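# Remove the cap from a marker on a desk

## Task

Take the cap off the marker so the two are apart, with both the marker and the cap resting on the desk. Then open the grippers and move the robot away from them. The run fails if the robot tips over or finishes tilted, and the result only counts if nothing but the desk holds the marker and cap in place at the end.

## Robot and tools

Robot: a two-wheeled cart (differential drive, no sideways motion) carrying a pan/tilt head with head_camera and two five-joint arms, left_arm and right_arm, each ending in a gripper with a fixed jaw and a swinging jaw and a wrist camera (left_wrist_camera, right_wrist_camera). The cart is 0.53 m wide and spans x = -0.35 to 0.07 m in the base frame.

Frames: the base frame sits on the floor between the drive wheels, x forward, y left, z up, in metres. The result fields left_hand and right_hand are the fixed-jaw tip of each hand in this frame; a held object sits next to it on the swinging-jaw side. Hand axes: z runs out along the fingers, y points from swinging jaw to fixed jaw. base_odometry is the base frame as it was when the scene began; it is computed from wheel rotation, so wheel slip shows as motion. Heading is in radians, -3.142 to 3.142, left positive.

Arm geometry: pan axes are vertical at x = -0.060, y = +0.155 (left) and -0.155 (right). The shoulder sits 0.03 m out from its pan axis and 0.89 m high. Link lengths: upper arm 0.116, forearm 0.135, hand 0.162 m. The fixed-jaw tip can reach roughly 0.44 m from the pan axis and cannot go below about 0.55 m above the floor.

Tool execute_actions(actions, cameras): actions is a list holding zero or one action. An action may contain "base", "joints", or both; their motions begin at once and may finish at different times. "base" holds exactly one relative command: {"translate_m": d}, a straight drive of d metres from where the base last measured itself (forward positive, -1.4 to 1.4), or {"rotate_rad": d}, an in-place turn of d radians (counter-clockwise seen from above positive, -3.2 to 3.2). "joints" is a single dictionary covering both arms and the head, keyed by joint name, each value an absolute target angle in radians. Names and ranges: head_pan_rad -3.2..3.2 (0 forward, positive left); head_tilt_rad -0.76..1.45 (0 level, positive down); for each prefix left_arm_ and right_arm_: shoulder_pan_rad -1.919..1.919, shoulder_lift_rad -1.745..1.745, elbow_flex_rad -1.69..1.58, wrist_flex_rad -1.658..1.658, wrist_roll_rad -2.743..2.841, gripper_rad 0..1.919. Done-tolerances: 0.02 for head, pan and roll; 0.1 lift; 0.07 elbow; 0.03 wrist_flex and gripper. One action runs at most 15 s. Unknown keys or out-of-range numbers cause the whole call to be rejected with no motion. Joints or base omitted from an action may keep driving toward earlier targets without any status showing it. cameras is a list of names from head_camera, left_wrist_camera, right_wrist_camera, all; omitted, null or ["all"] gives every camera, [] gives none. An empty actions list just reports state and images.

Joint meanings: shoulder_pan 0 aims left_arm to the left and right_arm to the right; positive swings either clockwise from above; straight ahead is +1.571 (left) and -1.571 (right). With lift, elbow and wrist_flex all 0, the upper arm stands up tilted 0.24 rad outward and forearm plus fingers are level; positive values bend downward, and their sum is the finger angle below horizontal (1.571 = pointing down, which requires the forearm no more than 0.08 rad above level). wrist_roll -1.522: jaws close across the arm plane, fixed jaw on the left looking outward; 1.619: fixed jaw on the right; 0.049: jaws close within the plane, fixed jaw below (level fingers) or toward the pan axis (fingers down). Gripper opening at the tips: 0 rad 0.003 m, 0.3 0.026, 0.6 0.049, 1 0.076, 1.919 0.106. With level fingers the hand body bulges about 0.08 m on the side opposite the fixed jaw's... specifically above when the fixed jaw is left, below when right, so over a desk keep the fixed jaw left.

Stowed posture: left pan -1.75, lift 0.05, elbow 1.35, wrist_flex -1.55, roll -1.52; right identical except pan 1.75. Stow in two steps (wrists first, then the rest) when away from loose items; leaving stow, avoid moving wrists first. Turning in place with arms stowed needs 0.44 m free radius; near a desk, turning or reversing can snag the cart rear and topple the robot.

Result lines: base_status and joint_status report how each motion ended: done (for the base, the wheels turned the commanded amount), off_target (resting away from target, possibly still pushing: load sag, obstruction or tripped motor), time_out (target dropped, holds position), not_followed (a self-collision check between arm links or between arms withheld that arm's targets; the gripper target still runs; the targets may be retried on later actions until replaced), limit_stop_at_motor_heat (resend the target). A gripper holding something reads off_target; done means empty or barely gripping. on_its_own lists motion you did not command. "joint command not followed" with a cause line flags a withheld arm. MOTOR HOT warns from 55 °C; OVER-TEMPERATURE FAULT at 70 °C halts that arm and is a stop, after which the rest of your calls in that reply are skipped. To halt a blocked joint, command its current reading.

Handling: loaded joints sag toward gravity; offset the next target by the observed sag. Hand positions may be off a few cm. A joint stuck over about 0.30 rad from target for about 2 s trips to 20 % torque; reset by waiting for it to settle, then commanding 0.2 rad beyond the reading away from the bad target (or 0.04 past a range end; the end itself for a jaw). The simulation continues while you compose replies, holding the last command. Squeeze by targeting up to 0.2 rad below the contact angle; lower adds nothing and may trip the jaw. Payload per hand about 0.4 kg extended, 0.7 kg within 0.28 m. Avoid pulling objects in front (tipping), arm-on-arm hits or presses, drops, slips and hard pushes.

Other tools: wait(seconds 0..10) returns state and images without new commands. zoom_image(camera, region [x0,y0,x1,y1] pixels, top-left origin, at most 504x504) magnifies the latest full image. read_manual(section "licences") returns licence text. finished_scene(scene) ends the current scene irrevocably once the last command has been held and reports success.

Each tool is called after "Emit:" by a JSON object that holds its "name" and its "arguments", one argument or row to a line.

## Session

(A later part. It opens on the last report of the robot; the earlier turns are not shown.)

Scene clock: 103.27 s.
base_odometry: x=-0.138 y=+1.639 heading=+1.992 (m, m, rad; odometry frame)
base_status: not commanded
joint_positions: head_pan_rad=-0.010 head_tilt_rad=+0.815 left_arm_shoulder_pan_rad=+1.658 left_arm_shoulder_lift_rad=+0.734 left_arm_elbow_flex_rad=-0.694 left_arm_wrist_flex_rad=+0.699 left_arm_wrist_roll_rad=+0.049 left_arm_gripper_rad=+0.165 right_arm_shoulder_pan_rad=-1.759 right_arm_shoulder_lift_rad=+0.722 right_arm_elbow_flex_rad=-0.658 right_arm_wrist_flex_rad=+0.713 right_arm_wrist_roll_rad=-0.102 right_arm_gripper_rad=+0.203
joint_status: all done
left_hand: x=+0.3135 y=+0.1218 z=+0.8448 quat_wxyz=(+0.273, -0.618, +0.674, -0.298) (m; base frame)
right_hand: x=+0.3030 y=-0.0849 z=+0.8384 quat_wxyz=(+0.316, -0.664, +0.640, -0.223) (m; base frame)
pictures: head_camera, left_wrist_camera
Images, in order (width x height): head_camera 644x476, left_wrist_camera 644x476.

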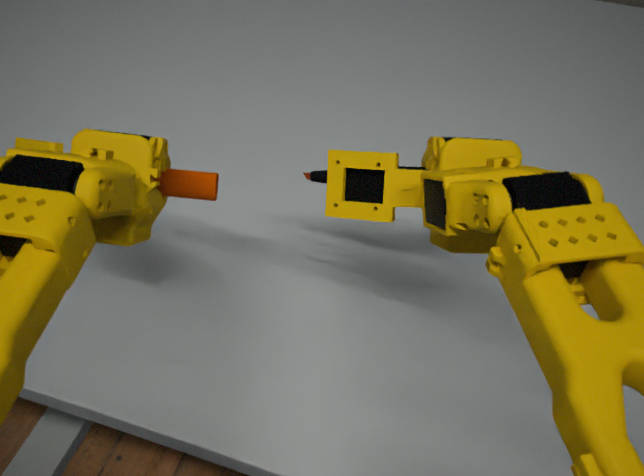

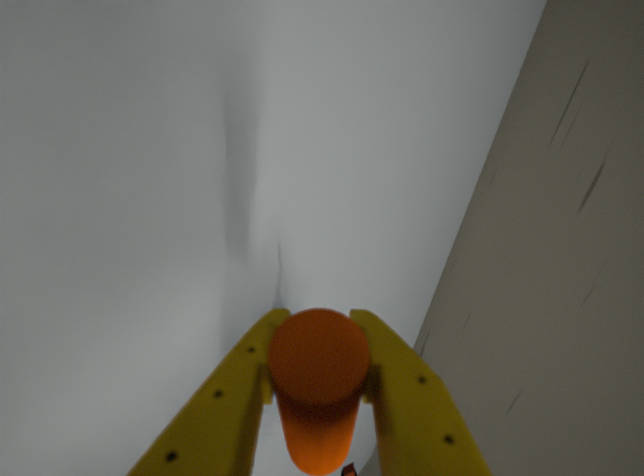

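Uncapped. Lower both.

Emit:
{"name": "execute_actions", "arguments": {
  "actions": [
    {"joints":{"left_arm_shoulder_lift_rad":1.05,"right_arm_shoulder_lift_rad":1.03}}
  ],
  "cameras": ["head_camera"]
}}

Emit:
{"name": "execute_actions", "arguments": {
  "actions": [
    {"joints":{"left_arm_gripper_rad":0.8,"right_arm_gripper_rad":0.8}}
  ],
  "cameras": []
}}

Emit:
{"name": "execute_actions", "arguments": {
  "actions": [
    {"joints":{"left_arm_shoulder_lift_rad":0.9,"right_arm_shoulder_lift_rad":0.9,"left_arm_elbow_flex_rad":-0.3,"right_arm_elbow_flex_rad":-0.3,"left_arm_wrist_flex_rad":0.5,"right_arm_wrist_flex_rad":0.5}}
  ],
  "cameras": []
}}

Emit:
{"name": "execute_actions", "arguments": {
  "actions": [
    {"joints":{"left_arm_shoulder_lift_rad":0,"right_arm_shoulder_lift_rad":0}}
  ],
  "cameras": ["head_camera"]
}}

Scene clock: 113.00 s.
base_odometry: x=-0.138 y=+1.639 heading=+1.992 (m, m, rad; odometry frame)
base_status: not commanded
joint_positions: head_pan_rad=-0.010 head_tilt_rad=+0.815 left_arm_shoulder_pan_rad=+1.658 left_arm_shoulder_lift_rad=+1.075 left_arm_elbow_flex_rad=-0.694 left_arm_wrist_flex_rad=+0.699 left_arm_wrist_roll_rad=+0.049 left_arm_gripper_rad=+0.165 right_arm_shoulder_pan_rad=-1.759 right_arm_shoulder_lift_rad=+1.059 right_arm_elbow_flex_rad=-0.662 right_arm_wrist_flex_rad=+0.712 right_arm_wrist_roll_rad=-0.102 right_arm_gripper_rad=+0.203
joint_status: all done
left_hand: x=+0.2775 y=+0.1250 z=+0.7325 quat_wxyz=(+0.165, -0.655, +0.715, -0.180) (m; base frame)
right_hand: x=+0.2672 y=-0.0918 z=+0.7302 quat_wxyz=(+0.187, -0.701, +0.675, -0.132) (m; base frame)
pictures: head_camera
Images, in order (width x height): head_camera 644x476.

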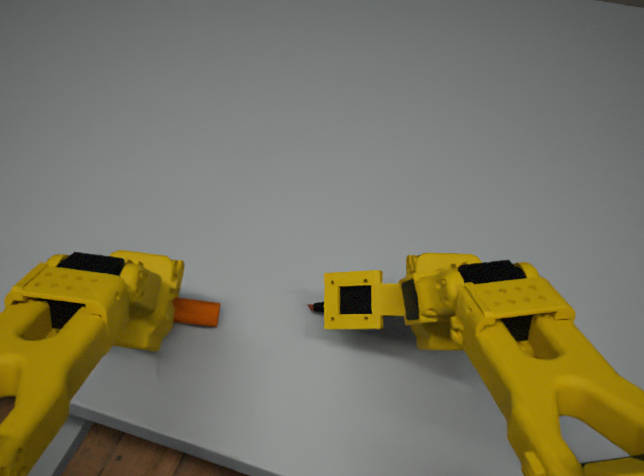

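Scene clock: 113.90 s.
base_odometry: x=-0.138 y=+1.639 heading=+1.992 (m, m, rad; odometry frame)
base_status: not commanded
joint_positions: head_pan_rad=-0.010 head_tilt_rad=+0.815 left_arm_shoulder_pan_rad=+1.658 left_arm_shoulder_lift_rad=+1.075 left_arm_elbow_flex_rad=-0.694 left_arm_wrist_flex_rad=+0.699 left_arm_wrist_roll_rad=+0.049 left_arm_gripper_rad=+0.786 right_arm_shoulder_pan_rad=-1.759 right_arm_shoulder_lift_rad=+1.059 right_arm_elbow_flex_rad=-0.664 right_arm_wrist_flex_rad=+0.710 right_arm_wrist_roll_rad=-0.102 right_arm_gripper_rad=+0.787
joint_status: all done
left_hand: x=+0.2775 y=+0.1250 z=+0.7325 quat_wxyz=(+0.165, -0.655, +0.715, -0.180) (m; base frame)
right_hand: x=+0.2677 y=-0.0917 z=+0.7306 quat_wxyz=(+0.188, -0.701, +0.675, -0.133) (m; base frame)
pictures: none
No camera images: the call's "cameras" was empty. Leave "cameras" out to get every camera's image.

Scene clock: 114.93 s.
base_odometry: x=-0.138 y=+1.639 heading=+1.992 (m, m, rad; odometry frame)
base_status: not commanded
joint_positions: head_pan_rad=-0.010 head_tilt_rad=+0.815 left_arm_shoulder_pan_rad=+1.658 left_arm_shoulder_lift_rad=+0.900 left_arm_elbow_flex_rad=-0.332 left_arm_wrist_flex_rad=+0.499 left_arm_wrist_roll_rad=+0.049 left_arm_gripper_rad=+0.788 right_arm_shoulder_pan_rad=-1.759 right_arm_shoulder_lift_rad=+0.935 right_arm_elbow_flex_rad=-0.303 right_arm_wrist_flex_rad=+0.503 right_arm_wrist_roll_rad=-0.102 right_arm_gripper_rad=+0.789
joint_status: all done
left_hand: x=+0.2619 y=+0.1263 z=+0.7296 quat_wxyz=(+0.169, -0.654, +0.714, -0.184) (m; base frame)
right_hand: x=+0.2446 y=-0.0961 z=+0.7141 quat_wxyz=(+0.177, -0.703, +0.677, -0.125) (m; base frame)
pictures: none
No camera images: the call's "cameras" was empty. Leave "cameras" out to get every camera's image.

Scene clock: 116.27 s.
base_odometry: x=-0.138 y=+1.639 heading=+1.992 (m, m, rad; odometry frame)
base_status: not commanded
joint_positions: head_pan_rad=-0.010 head_tilt_rad=+0.815 left_arm_shoulder_pan_rad=+1.658 left_arm_shoulder_lift_rad=+0.042 left_arm_elbow_flex_rad=-0.294 left_arm_wrist_flex_rad=+0.499 left_arm_wrist_roll_rad=+0.049 left_arm_gripper_rad=+0.788 right_arm_shoulder_pan_rad=-1.759 right_arm_shoulder_lift_rad=+0.051 right_arm_elbow_flex_rad=-0.291 right_arm_wrist_flex_rad=+0.503 right_arm_wrist_roll_rad=-0.102 right_arm_gripper_rad=+0.789
joint_status: all done
left_hand: x=+0.2848 y=+0.1243 z=+0.9970 quat_wxyz=(+0.415, -0.533, +0.582, -0.453) (m; base frame)
right_hand: x=+0.2806 y=-0.0892 z=+0.9927 quat_wxyz=(+0.497, -0.572, +0.551, -0.351) (m; base frame)
pictures: head_camera
Images, in order (width x height): head_camera 644x476.

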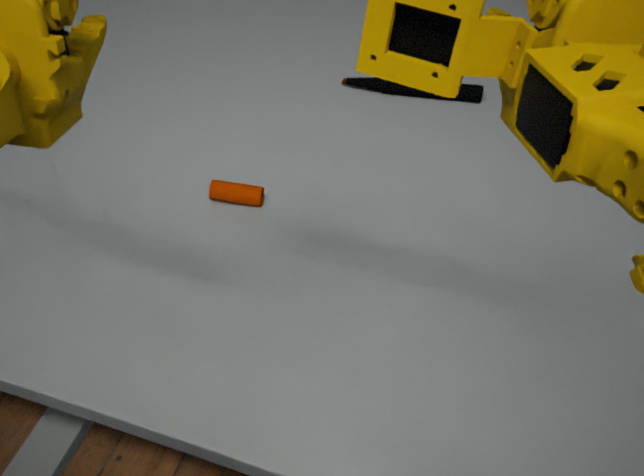

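They're rolling; check.

Emit:
{"name": "execute_actions", "arguments": {
  "actions": [
    {"joints":{"head_tilt_rad":0.5,"left_arm_wrist_flex_rad":-1.3,"right_arm_wrist_flex_rad":-1.3,"left_arm_shoulder_pan_rad":1.0,"right_arm_shoulder_pan_rad":-1.0}}
  ],
  "cameras": ["head_camera"]
}}

Scene clock: 120.60 s.
base_odometry: x=-0.138 y=+1.639 heading=+1.992 (m, m, rad; odometry frame)
base_status: not commanded
joint_positions: head_pan_rad=-0.010 head_tilt_rad=+0.514 left_arm_shoulder_pan_rad=+1.011 left_arm_shoulder_lift_rad=+0.033 left_arm_elbow_flex_rad=-0.292 left_arm_wrist_flex_rad=-1.293 left_arm_wrist_roll_rad=+0.049 left_arm_gripper_rad=+0.788 right_arm_shoulder_pan_rad=-1.012 right_arm_shoulder_lift_rad=+0.040 right_arm_elbow_flex_rad=-0.289 right_arm_wrist_flex_rad=-1.293 right_arm_wrist_roll_rad=-0.102 right_arm_gripper_rad=+0.789
joint_status: all done
left_hand: x=+0.1114 y=+0.2620 z=+1.2056 quat_wxyz=(+0.875, -0.008, +0.005, -0.484) (m; base frame)
right_hand: x=+0.1141 y=-0.2629 z=+1.2039 quat_wxyz=(+0.549, -0.006, +0.013, -0.835) (m; base frame)
pictures: head_camera
Images, in order (width x height): head_camera 644x476.

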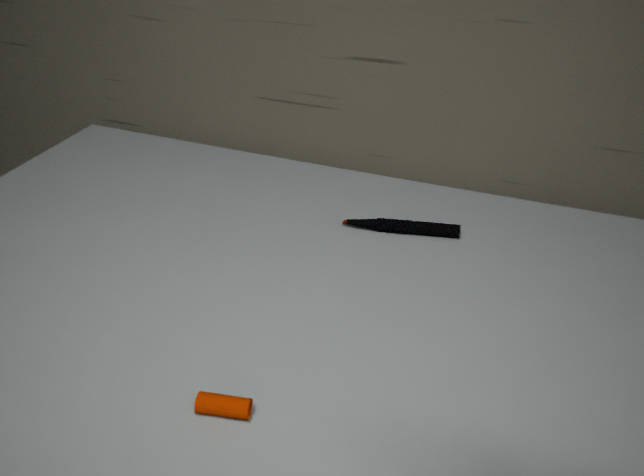

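Emit:
{"name": "wait", "arguments": {
  "seconds": 2
}}

Scene clock: 125.10 s.
base_odometry: x=-0.138 y=+1.639 heading=+1.992 (m, m, rad; odometry frame)
base_status: not commanded
joint_positions: head_pan_rad=-0.010 head_tilt_rad=+0.514 left_arm_shoulder_pan_rad=+1.011 left_arm_shoulder_lift_rad=+0.033 left_arm_elbow_flex_rad=-0.292 left_arm_wrist_flex_rad=-1.293 left_arm_wrist_roll_rad=+0.049 left_arm_gripper_rad=+0.788 right_arm_shoulder_pan_rad=-1.012 right_arm_shoulder_lift_rad=+0.040 right_arm_elbow_flex_rad=-0.289 right_arm_wrist_flex_rad=-1.293 right_arm_wrist_roll_rad=-0.102 right_arm_gripper_rad=+0.789
joint_status: all done
left_hand: x=+0.1114 y=+0.2620 z=+1.2056 quat_wxyz=(+0.875, -0.008, +0.005, -0.484) (m; base frame)
right_hand: x=+0.1141 y=-0.2629 z=+1.2039 quat_wxyz=(+0.549, -0.006, +0.013, -0.835) (m; base frame)
wait: 2.00 s; at rest from the start
pictures: head_camera, left_wrist_camera, right_wrist_camera
Images, in order (width x height): head_camera 644x476, left_wrist_camera 644x476, right_wrist_camera 644x476.

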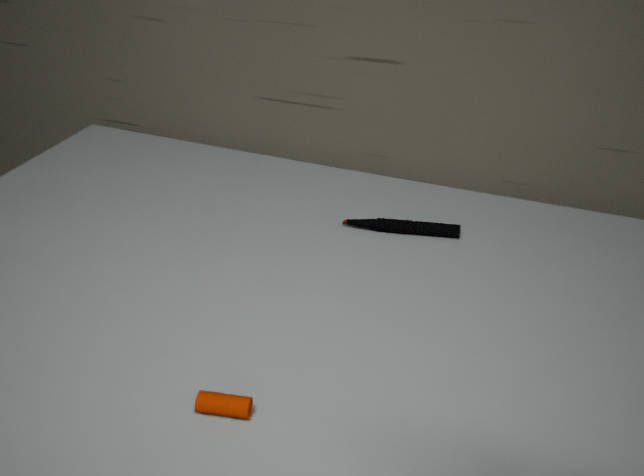

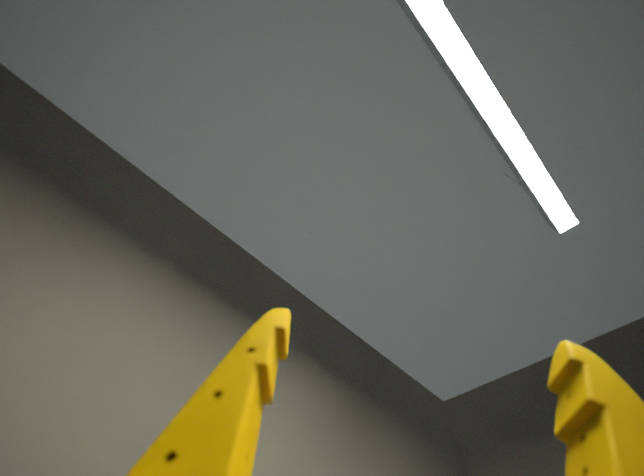

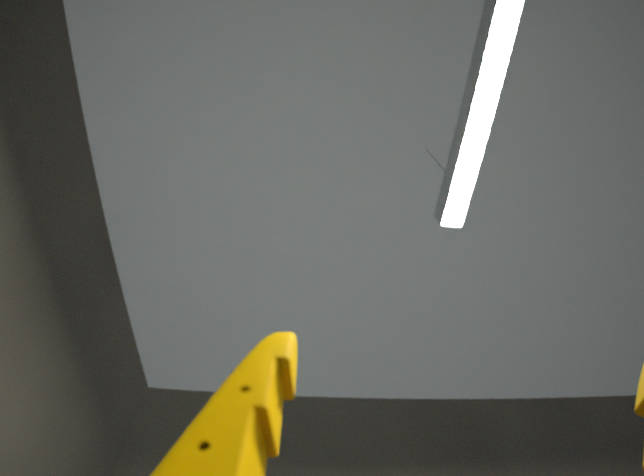

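Emit:
{"name": "finished_scene", "arguments": {
  "scene": 1
}}

The scene is finished: the task was done.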